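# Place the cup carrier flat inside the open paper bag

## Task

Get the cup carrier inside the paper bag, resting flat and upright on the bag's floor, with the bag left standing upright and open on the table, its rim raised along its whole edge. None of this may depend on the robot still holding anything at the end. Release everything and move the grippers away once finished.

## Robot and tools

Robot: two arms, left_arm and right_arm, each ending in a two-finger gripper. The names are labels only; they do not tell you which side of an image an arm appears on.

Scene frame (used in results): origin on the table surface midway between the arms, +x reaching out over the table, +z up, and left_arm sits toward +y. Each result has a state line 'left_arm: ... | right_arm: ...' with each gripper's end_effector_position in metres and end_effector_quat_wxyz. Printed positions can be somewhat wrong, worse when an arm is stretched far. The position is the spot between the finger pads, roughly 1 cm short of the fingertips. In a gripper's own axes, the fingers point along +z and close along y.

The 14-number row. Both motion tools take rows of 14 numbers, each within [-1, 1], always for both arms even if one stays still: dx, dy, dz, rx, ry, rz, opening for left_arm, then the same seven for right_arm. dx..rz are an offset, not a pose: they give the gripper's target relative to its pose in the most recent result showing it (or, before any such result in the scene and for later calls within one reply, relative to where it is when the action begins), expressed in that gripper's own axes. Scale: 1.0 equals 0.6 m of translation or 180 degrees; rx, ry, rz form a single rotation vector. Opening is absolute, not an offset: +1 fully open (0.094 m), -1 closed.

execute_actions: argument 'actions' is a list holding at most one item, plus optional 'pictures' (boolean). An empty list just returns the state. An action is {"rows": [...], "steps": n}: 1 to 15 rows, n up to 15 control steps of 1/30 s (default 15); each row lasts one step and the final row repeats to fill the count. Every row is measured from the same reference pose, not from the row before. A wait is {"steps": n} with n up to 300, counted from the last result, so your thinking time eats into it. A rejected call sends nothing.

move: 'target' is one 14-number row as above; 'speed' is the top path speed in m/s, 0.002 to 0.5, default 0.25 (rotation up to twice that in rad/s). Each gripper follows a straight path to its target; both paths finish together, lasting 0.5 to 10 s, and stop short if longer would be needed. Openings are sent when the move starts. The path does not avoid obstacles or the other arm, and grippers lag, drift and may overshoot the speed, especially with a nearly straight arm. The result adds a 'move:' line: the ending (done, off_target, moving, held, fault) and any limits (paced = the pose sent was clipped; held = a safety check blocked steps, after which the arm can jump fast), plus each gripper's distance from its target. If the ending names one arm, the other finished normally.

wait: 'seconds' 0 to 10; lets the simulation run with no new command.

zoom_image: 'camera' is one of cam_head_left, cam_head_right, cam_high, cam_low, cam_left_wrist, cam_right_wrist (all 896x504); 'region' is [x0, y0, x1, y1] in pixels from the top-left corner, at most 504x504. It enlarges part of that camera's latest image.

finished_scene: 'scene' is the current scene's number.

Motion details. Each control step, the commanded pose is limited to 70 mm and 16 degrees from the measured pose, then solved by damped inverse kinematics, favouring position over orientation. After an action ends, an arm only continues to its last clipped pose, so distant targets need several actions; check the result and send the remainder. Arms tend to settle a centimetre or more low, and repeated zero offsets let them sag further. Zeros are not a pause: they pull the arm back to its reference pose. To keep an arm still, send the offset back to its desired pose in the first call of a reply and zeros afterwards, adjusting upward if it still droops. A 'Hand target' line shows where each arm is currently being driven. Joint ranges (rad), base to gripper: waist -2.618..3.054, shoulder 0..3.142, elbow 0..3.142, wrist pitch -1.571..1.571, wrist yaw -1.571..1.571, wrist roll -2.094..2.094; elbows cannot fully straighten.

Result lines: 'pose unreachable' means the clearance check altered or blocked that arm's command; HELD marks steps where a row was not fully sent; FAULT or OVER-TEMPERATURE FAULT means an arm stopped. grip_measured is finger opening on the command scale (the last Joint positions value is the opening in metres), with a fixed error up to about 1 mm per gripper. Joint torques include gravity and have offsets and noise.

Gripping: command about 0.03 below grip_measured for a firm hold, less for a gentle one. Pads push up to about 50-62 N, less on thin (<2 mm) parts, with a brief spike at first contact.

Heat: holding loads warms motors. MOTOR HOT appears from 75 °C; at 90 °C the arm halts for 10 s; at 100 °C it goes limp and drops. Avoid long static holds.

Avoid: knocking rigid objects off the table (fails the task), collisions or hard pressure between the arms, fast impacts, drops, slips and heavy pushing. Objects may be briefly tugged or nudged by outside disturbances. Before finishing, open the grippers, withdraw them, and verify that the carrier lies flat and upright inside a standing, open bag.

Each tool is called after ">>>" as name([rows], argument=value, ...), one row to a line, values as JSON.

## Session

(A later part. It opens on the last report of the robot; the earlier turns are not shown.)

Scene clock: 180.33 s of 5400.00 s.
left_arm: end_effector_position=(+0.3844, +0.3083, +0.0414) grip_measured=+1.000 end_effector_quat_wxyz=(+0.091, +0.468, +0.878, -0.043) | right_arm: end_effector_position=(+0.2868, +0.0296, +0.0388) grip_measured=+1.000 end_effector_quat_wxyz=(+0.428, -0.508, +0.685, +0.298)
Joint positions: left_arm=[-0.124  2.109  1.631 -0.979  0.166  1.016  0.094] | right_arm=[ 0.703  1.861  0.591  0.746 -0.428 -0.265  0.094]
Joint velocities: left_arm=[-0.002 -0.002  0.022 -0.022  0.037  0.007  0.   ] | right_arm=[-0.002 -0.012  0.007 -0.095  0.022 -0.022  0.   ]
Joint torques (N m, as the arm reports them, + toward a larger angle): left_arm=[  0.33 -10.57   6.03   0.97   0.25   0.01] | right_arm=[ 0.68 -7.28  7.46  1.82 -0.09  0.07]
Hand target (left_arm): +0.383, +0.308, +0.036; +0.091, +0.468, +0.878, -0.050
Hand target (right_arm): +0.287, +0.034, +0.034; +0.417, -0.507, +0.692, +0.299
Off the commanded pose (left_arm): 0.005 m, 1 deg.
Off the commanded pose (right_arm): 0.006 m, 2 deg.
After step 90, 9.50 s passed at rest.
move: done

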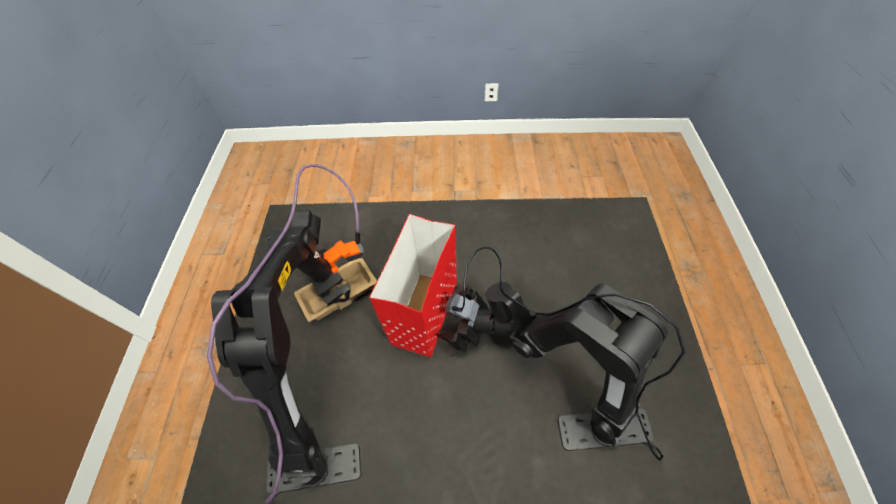

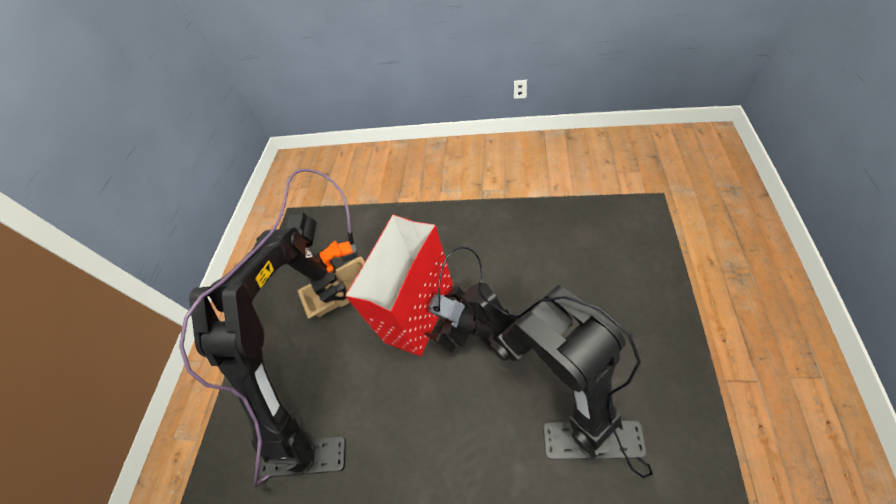

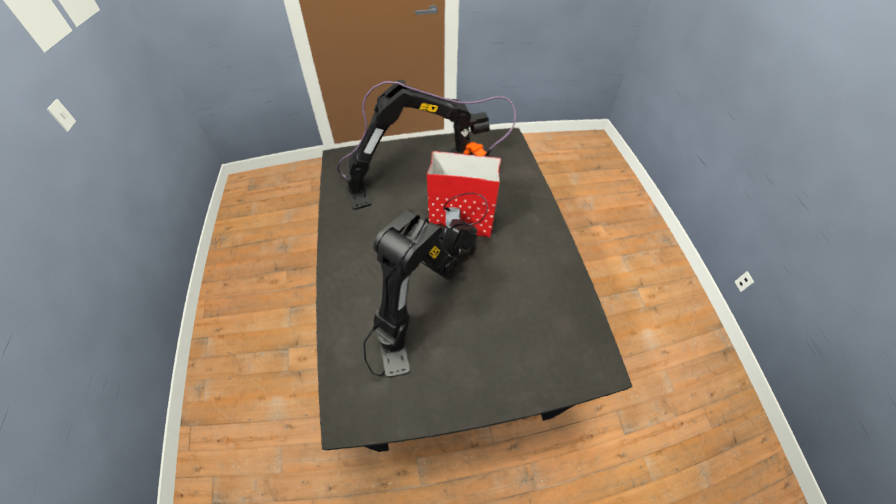

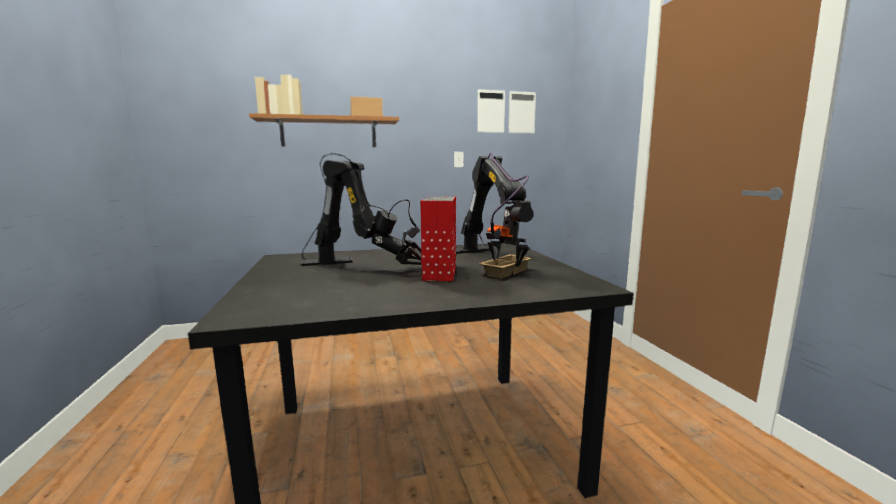

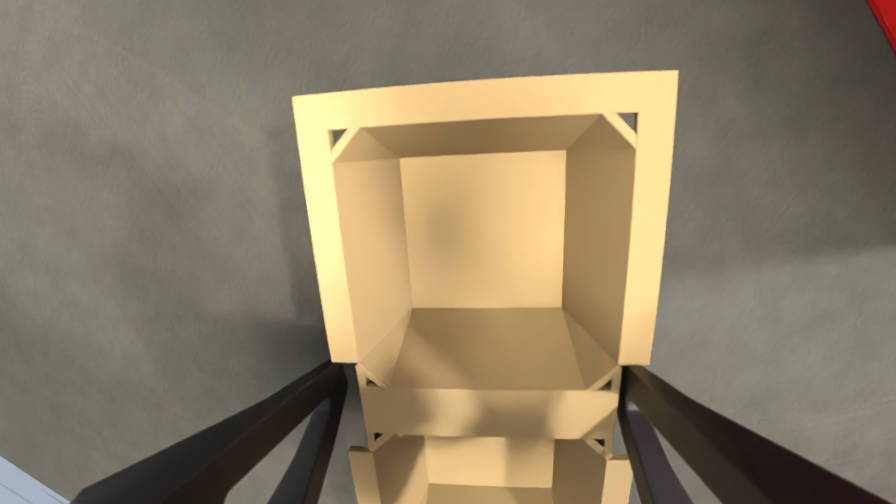

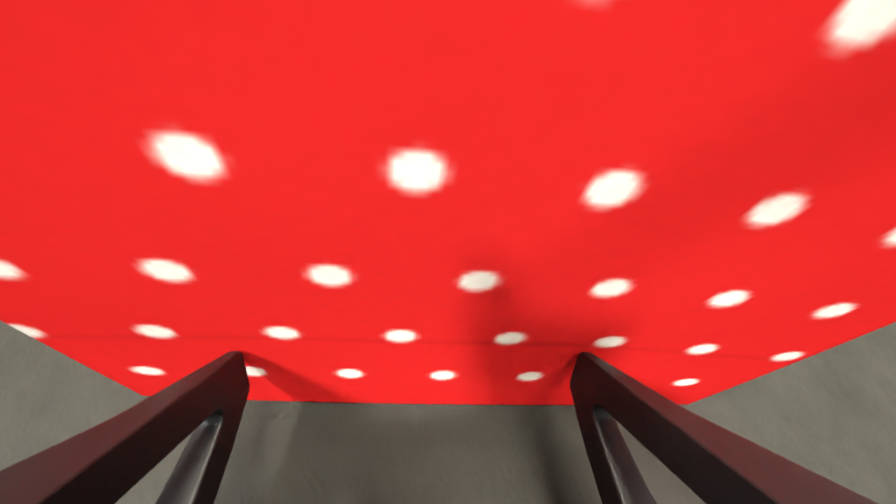

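>>> execute_actions(actions=[])

Scene clock: 204.10 s of 5400.00 s.
left_arm: end_effector_position=(+0.3847, +0.3083, +0.0414) grip_measured=+1.000 end_effector_quat_wxyz=(+0.091, +0.468, +0.878, -0.043) | right_arm: end_effector_position=(+0.2870, +0.0294, +0.0384) grip_measured=+1.000 end_effector_quat_wxyz=(+0.427, -0.507, +0.687, +0.298)
Joint positions: left_arm=[-0.124  2.109  1.631 -0.978  0.166  1.016  0.094] | right_arm=[ 0.703  1.861  0.591  0.744 -0.426 -0.263  0.094]
Joint velocities: left_arm=[-0.002 -0.022 -0.017 -0.007 -0.037  0.007  0.   ] | right_arm=[ 0.002 -0.002 -0.002  0.022  0.022  0.051  0.   ]
Joint torques (N m, as the arm reports them, + toward a larger angle): left_arm=[  0.33 -10.61   6.04   0.96   0.26   0.02] | right_arm=[ 0.72 -7.25  7.44  1.81 -0.09  0.07]
Hand target (left_arm): +0.383, +0.308, +0.036; +0.091, +0.468, +0.878, -0.050
Hand target (right_arm): +0.287, +0.034, +0.034; +0.417, -0.507, +0.692, +0.299
Off the commanded pose (left_arm): 0.005 m, 1 deg.
Off the commanded pose (right_arm): 0.006 m, 1 deg.
Steps of this call (steps 1 to 90: nothing new was sent; then 20.77 s passed at rest). Readings (end_effector_position):
1: left_arm (+0.3845, +0.3083, +0.0414) | right_arm (+0.2869, +0.0296, +0.0387)
2: left_arm (+0.3845, +0.3083, +0.0414) | right_arm (+0.2869, +0.0296, +0.0387)
4: left_arm (+0.3846, +0.3083, +0.0414) | right_arm (+0.2869, +0.0295, +0.0386)
8: left_arm (+0.3846, +0.3083, +0.0414) | right_arm (+0.2870, +0.0294, +0.0385)
90: the state above

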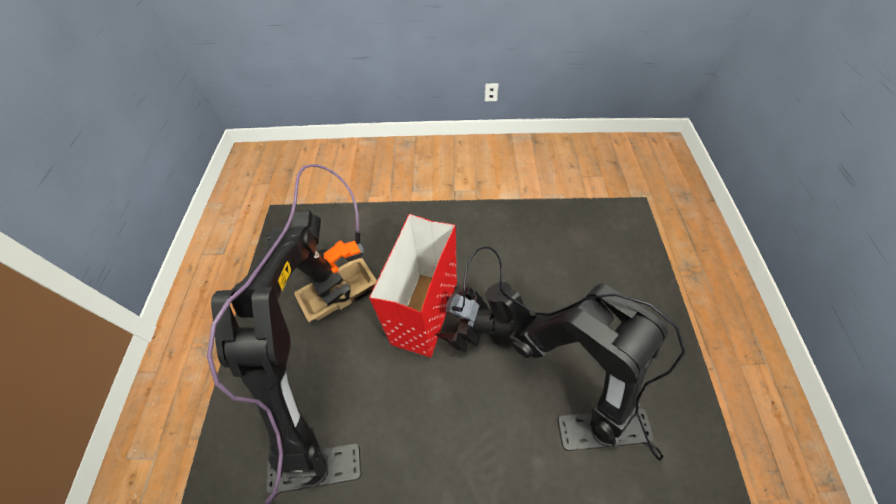

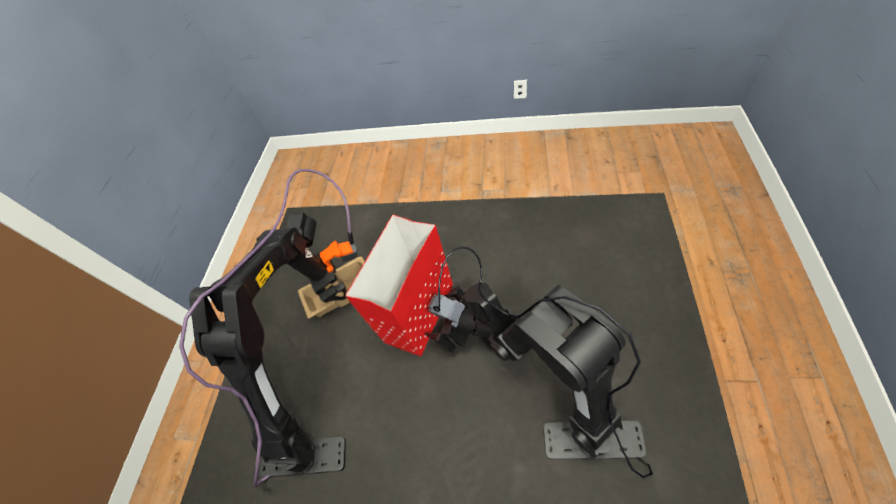

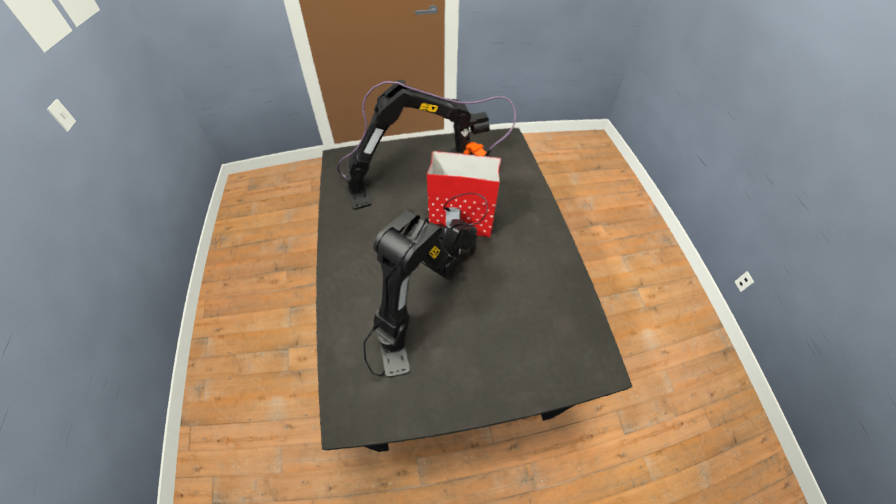

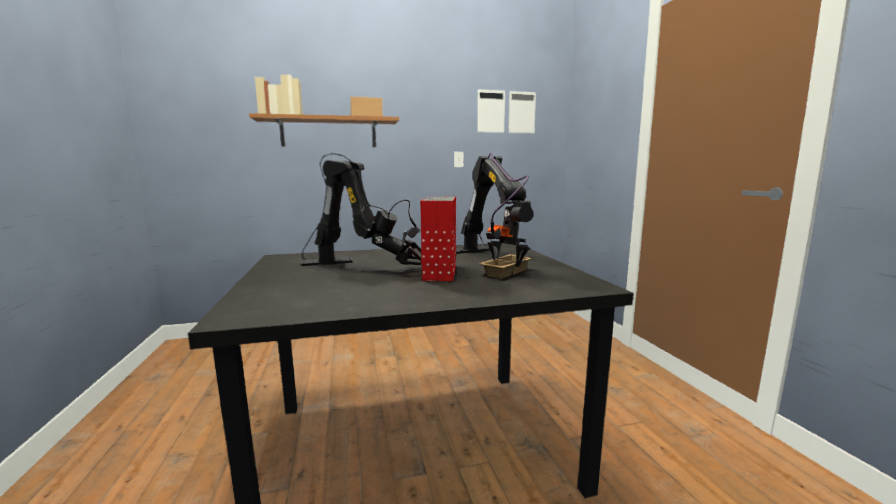

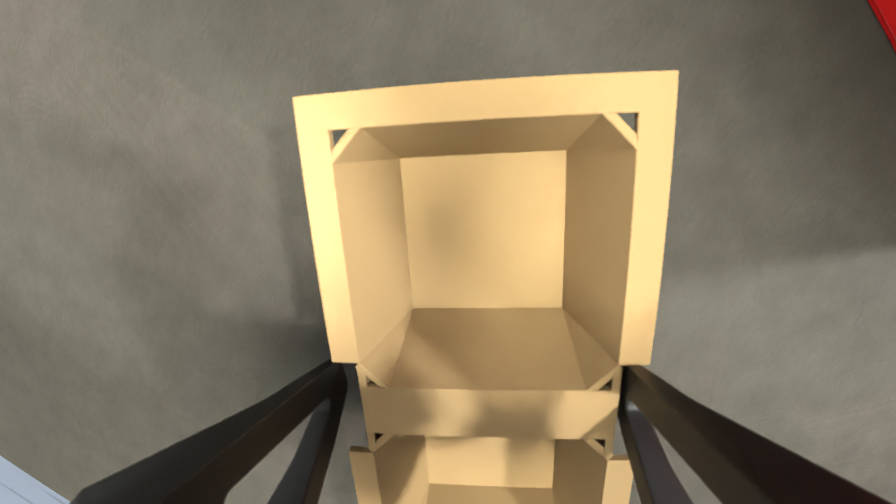

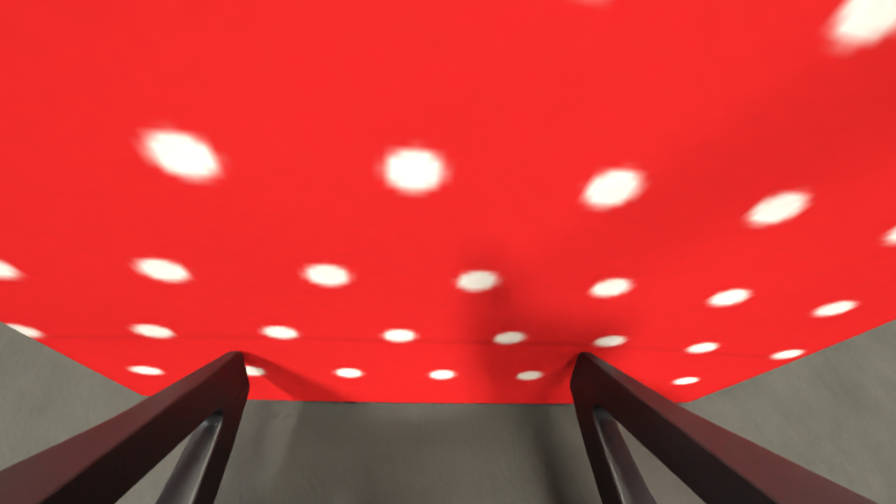

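>>> move(target=[0.006, -0.004, 0.016, 0, 0, 0, 1.0, 0, 0, 0, 0, 0, 0, 1.0], speed=0.03)

Scene clock: 210.93 s of 5400.00 s.
left_arm: end_effector_position=(+0.3823, +0.3090, +0.0340) grip_measured=+1.000 end_effector_quat_wxyz=(+0.089, +0.468, +0.878, -0.041) | right_arm: end_effector_position=(+0.2870, +0.0294, +0.0384) grip_measured=+1.000 end_effector_quat_wxyz=(+0.427, -0.507, +0.687, +0.298)
Joint positions: left_arm=[-0.124  2.109  1.601 -0.951  0.162  1.016  0.094] | right_arm=[ 0.703  1.861  0.591  0.744 -0.426 -0.263  0.094]
Joint velocities: left_arm=[ 0.012  0.007 -0.002  0.022  0.007 -0.066  0.   ] | right_arm=[-0.022  0.007 -0.007  0.007  0.022 -0.022  0.   ]
Joint torques (N m, as the arm reports them, + toward a larger angle): left_arm=[  0.03 -10.98   6.07   0.92   0.14  -0.02] | right_arm=[ 0.03 -8.45  5.53  2.02 -0.14 -0.03]
Hand target (left_arm): +0.382, +0.308, +0.031; +0.091, +0.468, +0.878, -0.043
Hand target (right_arm): +0.287, +0.029, +0.038; +0.427, -0.507, +0.687, +0.298
Off the commanded pose (left_arm): 0.003 m, 0 deg.
Off the commanded pose (right_arm): 0.000 m, 0 deg.
After step 90, 3.13 s passed at rest.
move: done

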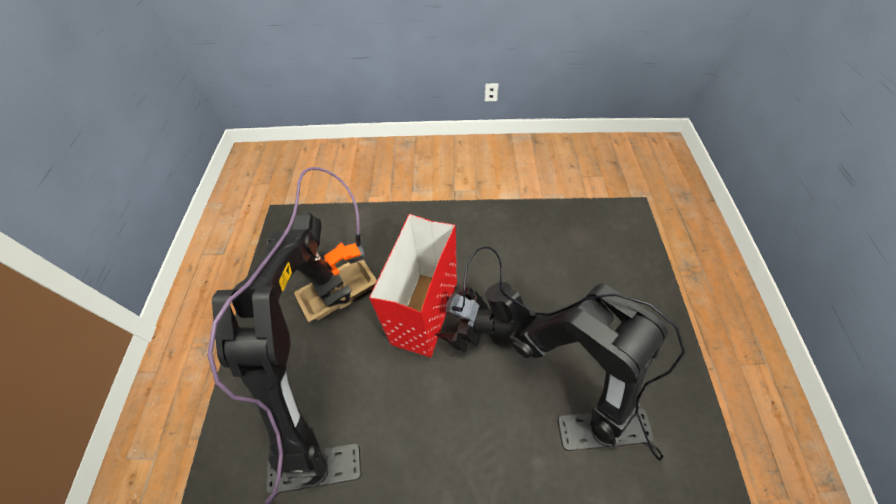

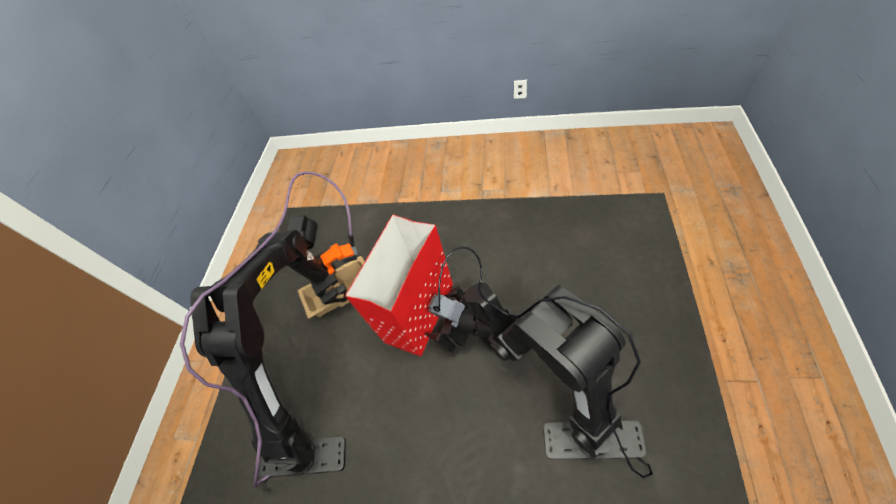

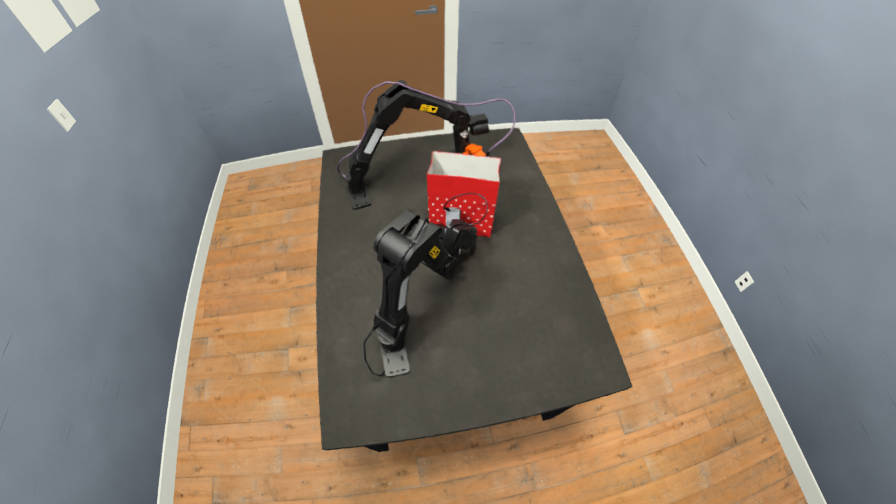

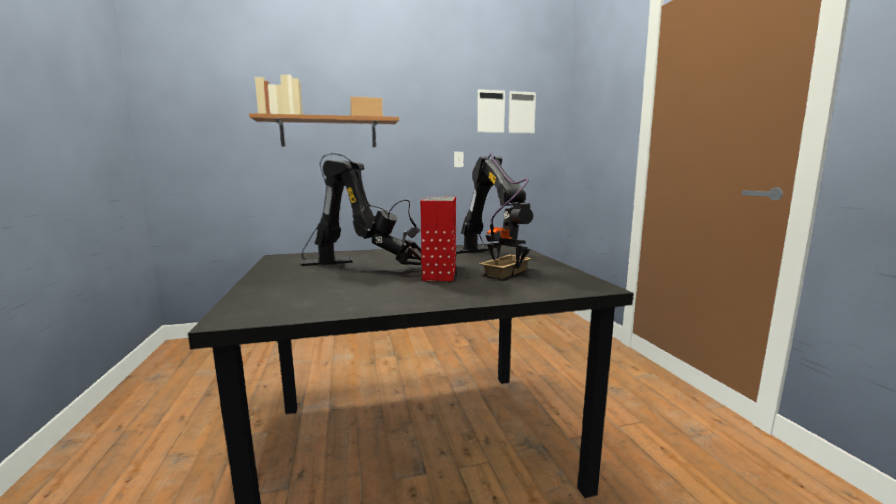

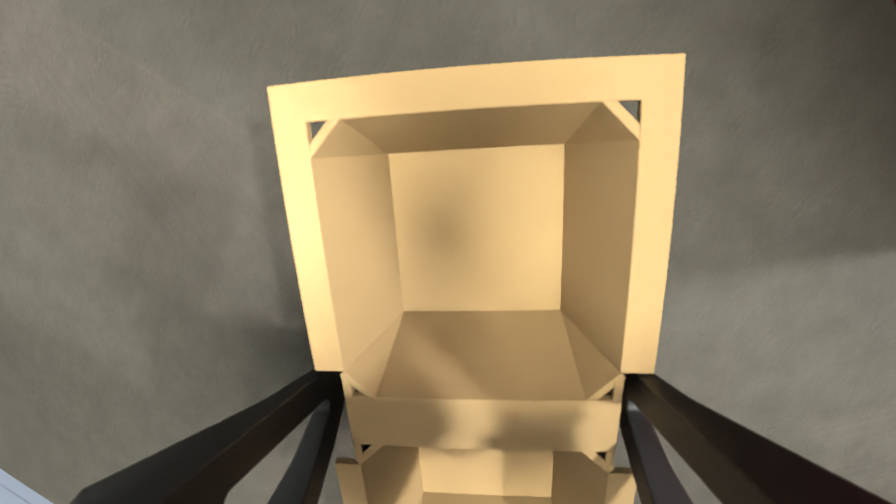

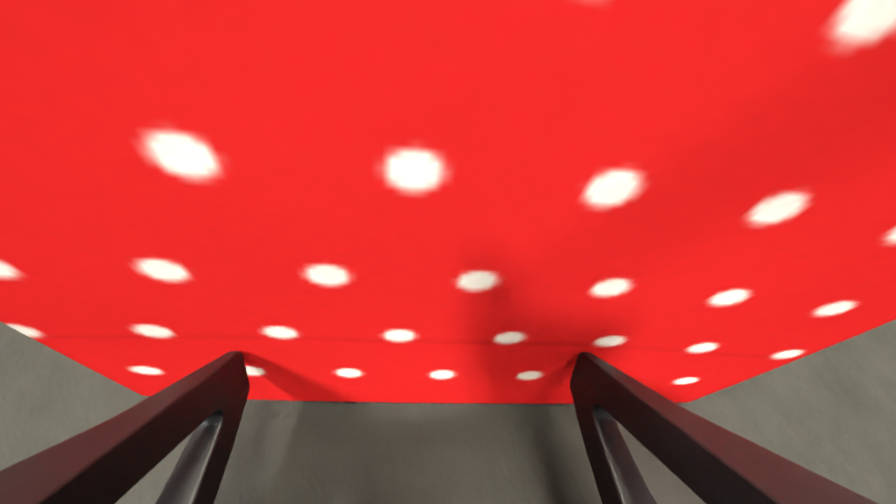

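Now close.

>>> move(target=[0, 0, 0, 0, 0, 0, 0.62, 0, 0, 0, 0, 0, 0, 1.0], speed=0.03)

Scene clock: 213.87 s of 5400.00 s.
left_arm: end_effector_position=(+0.3832, +0.3095, +0.0341) grip_measured=+0.742 end_effector_quat_wxyz=(+0.090, +0.468, +0.878, -0.039) | right_arm: end_effector_position=(+0.2870, +0.0294, +0.0384) grip_measured=+1.000 end_effector_quat_wxyz=(+0.427, -0.507, +0.687, +0.298)
Joint positions: left_arm=[-0.124  2.109  1.601 -0.947  0.159  1.016  0.082] | right_arm=[ 0.703  1.861  0.591  0.744 -0.426 -0.263  0.094]
Joint velocities: left_arm=[ 0.002 -0.002 -0.017 -0.037  0.007  0.081 -0.   ] | right_arm=[-0.002 -0.012  0.012 -0.022  0.022 -0.022  0.   ]
Joint torques (N m, as the arm reports them, + toward a larger angle): left_arm=[  0.   -10.94   7.2    0.77   0.12  -0.03] | right_arm=[ 0.03 -8.39  5.48  2.01 -0.13  0.  ]
Hand target (left_arm): +0.382, +0.309, +0.034; +0.089, +0.468, +0.878, -0.041
Hand target (right_arm): +0.287, +0.029, +0.038; +0.427, -0.507, +0.687, +0.298
Off the commanded pose (left_arm): 0.001 m, 0 deg.
Off the commanded pose (right_arm): 0.000 m, 0 deg.
move: done

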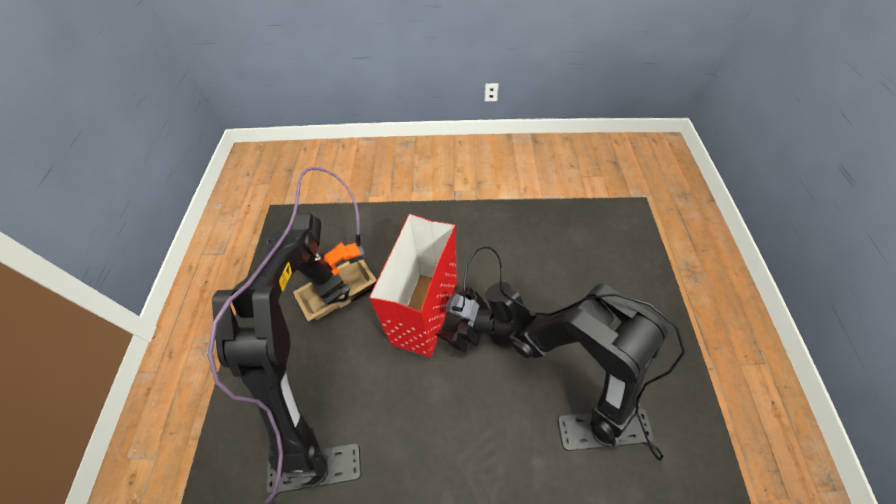

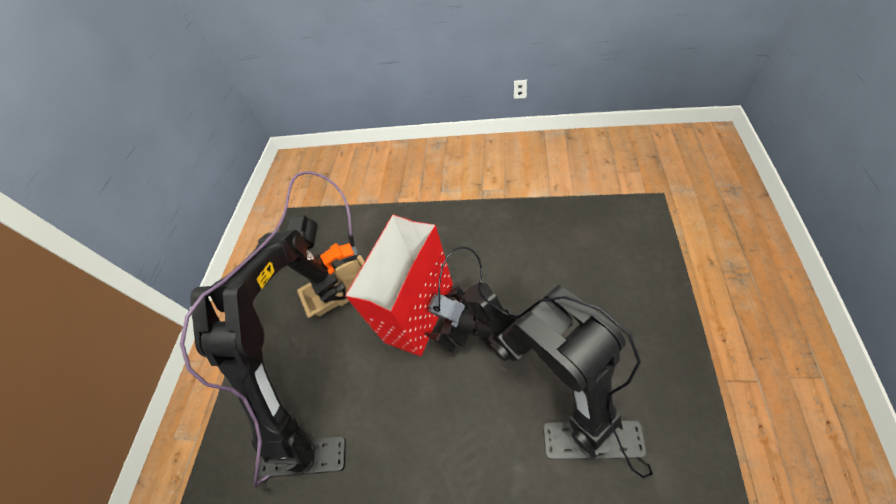

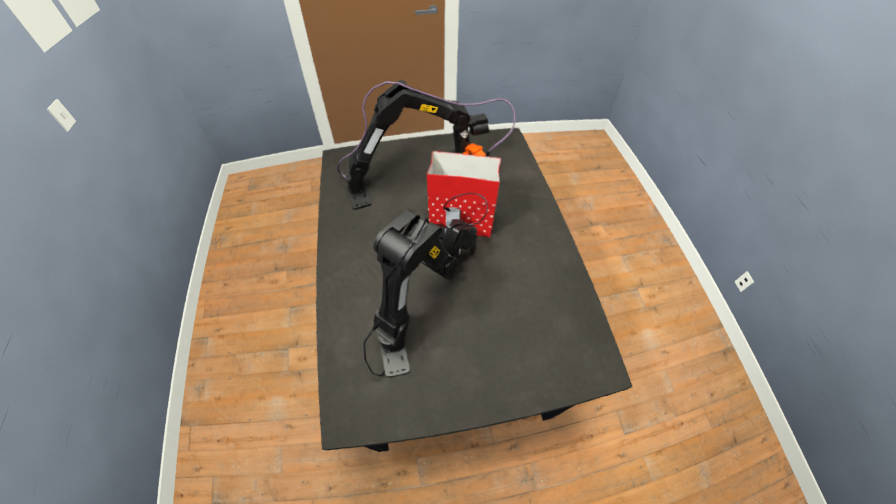

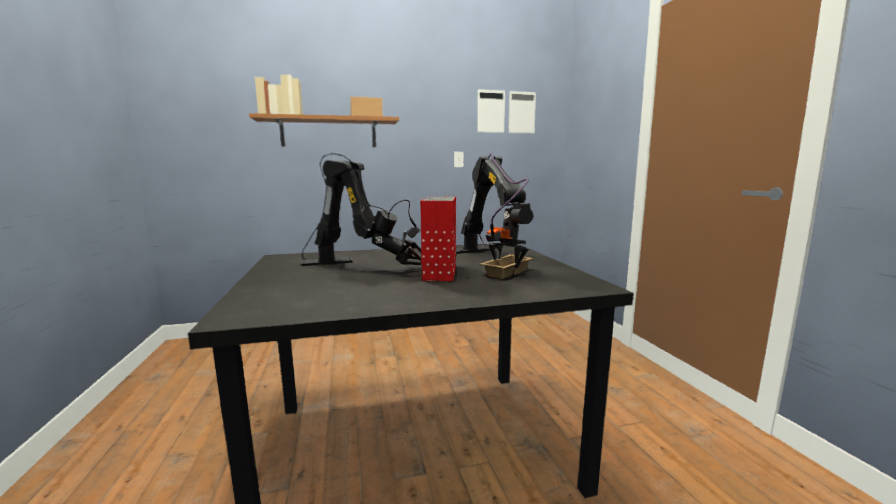

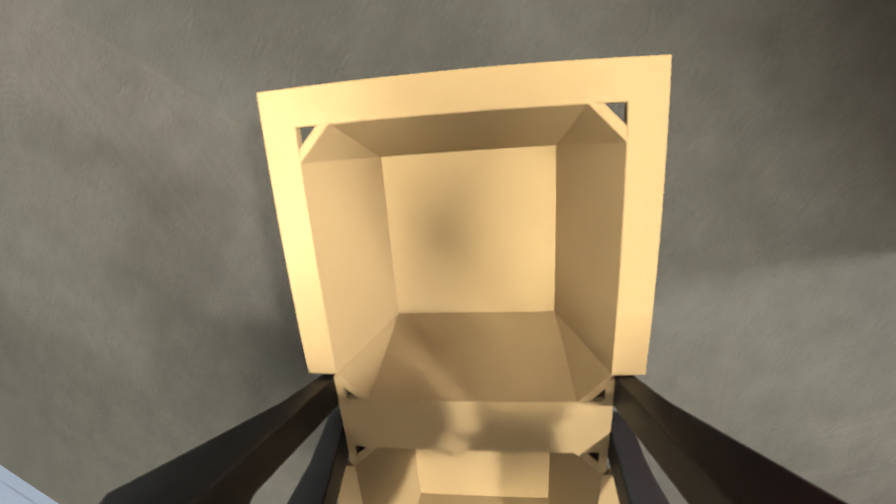

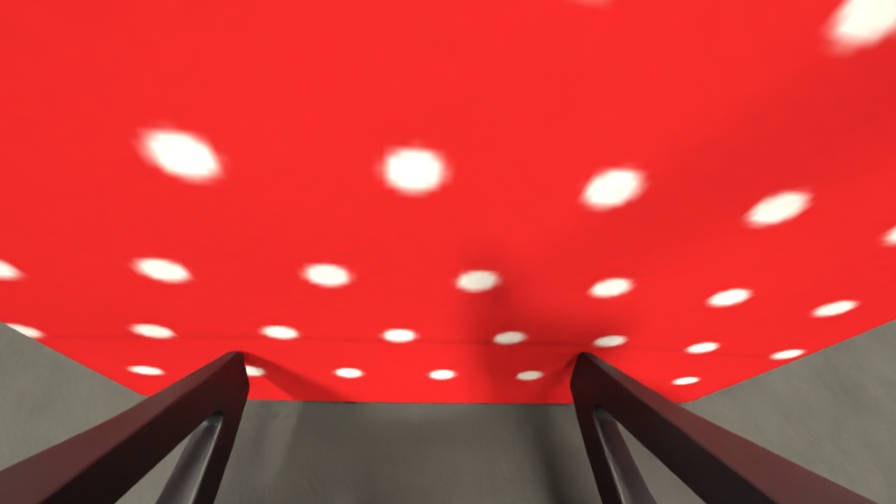

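>>> move(target=[0.058, -0.0225, -0.30, -0.0425, 0, -0.2125, 0.70, -0.0254, 0.0258, 0.0763, 0, 0, 0, 1.0], speed=0.1)

Scene clock: 238.40 s of 5400.00 s.
left_arm: end_effector_position=(+0.3313, +0.3521, +0.1867) grip_measured=+0.742 end_effector_quat_wxyz=(+0.080, +0.158, +0.984, -0.016) | right_arm: end_effector_position=(+0.2873, +0.0730, +0.0322) grip_measured=+1.000 end_effector_quat_wxyz=(+0.430, -0.509, +0.685, +0.294)
Joint positions: left_arm=[-0.045  1.866  1.87  -1.43   0.075  0.438  0.082] | right_arm=[ 0.805  1.971  0.717  0.75  -0.332 -0.217  0.094]
Joint velocities: left_arm=[ 0.002 -0.012 -0.007 -0.037 -0.007 -0.037  0.001] | right_arm=[ 0.002 -0.007 -0.007 -0.022 -0.007  0.022  0.   ]
Joint torques (N m, as the arm reports them, + toward a larger angle): left_arm=[  0.77 -10.71   9.97   0.81   0.03  -0.14] | right_arm=[ 0.76 -8.41  7.59  1.99 -0.07  0.07]
Hand target (left_arm): +0.333, +0.357, +0.204; +0.103, +0.149, +0.983, -0.008
Hand target (right_arm): +0.288, +0.079, +0.031; +0.428, -0.508, +0.686, +0.296
Off the commanded pose (left_arm): 0.018 m, 3 deg.
Off the commanded pose (right_arm): 0.007 m, 1 deg.
After step 90, 17.63 s passed at rest.
move: off_target (left_arm)

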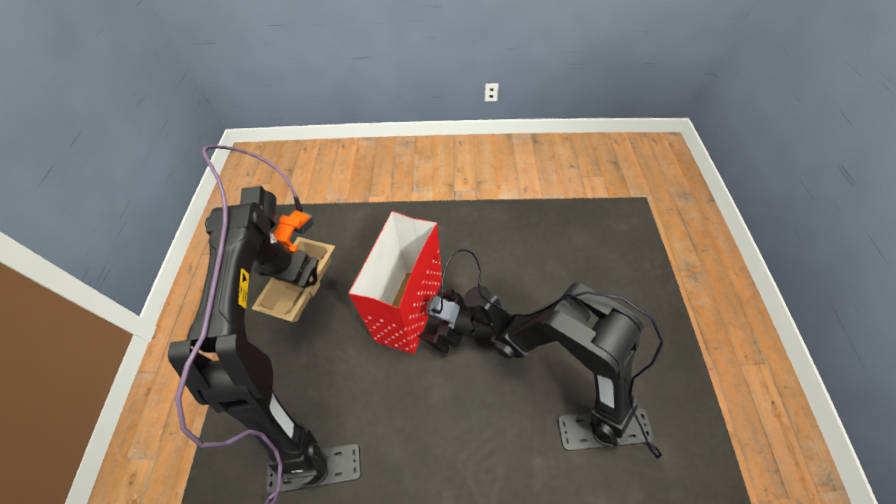

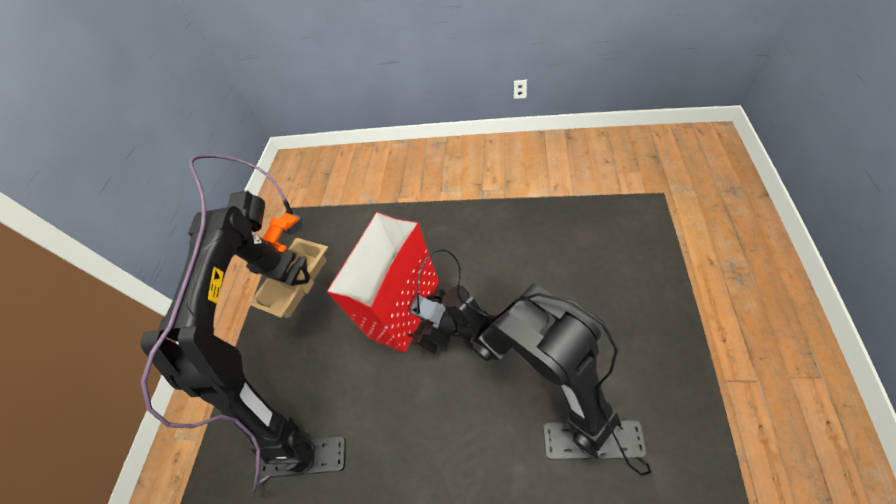

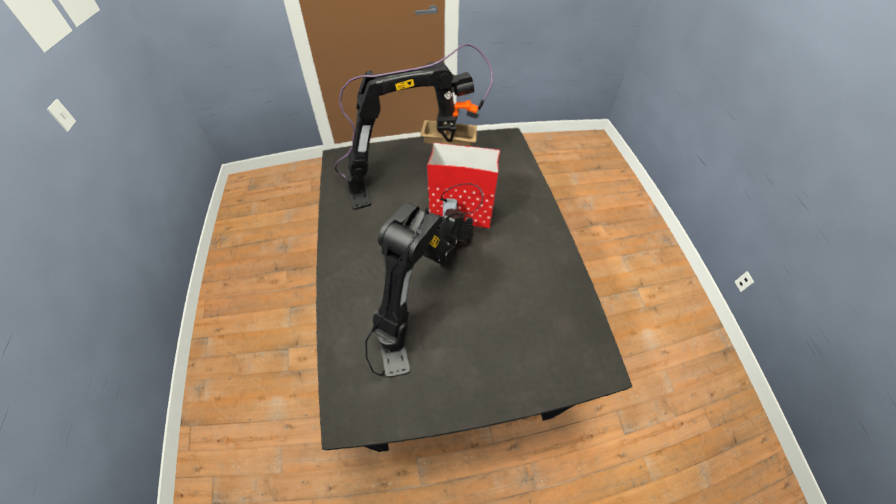

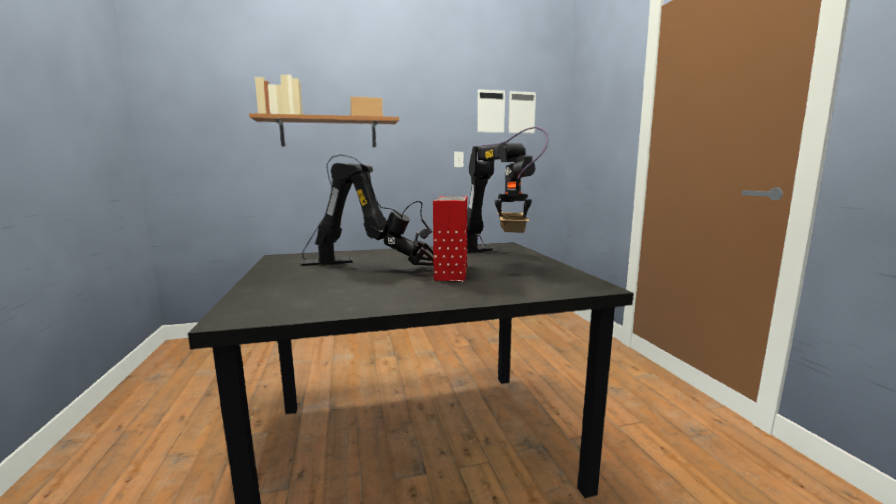

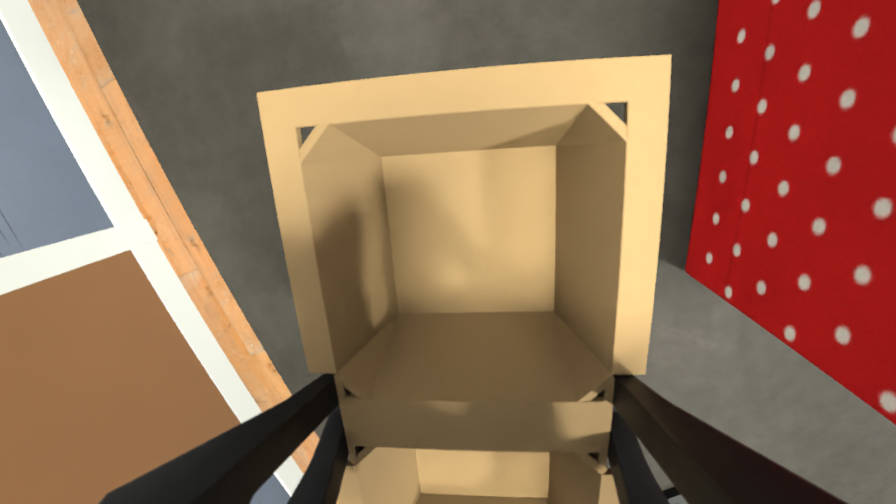

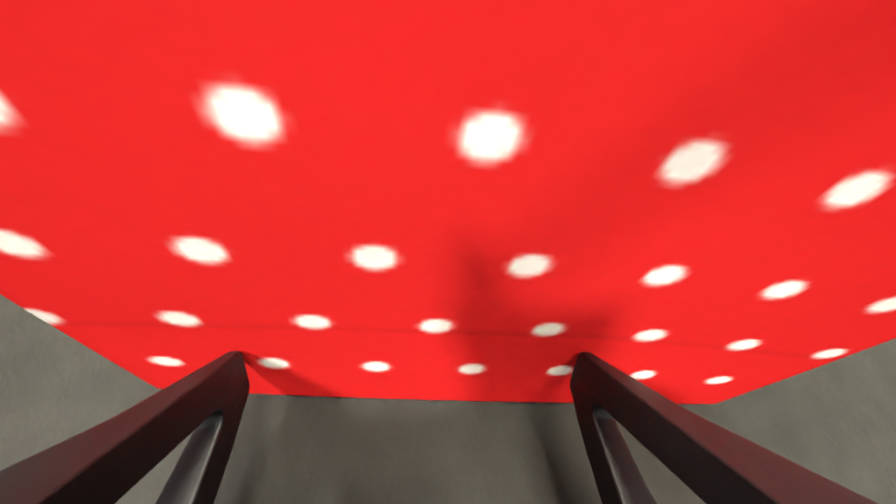

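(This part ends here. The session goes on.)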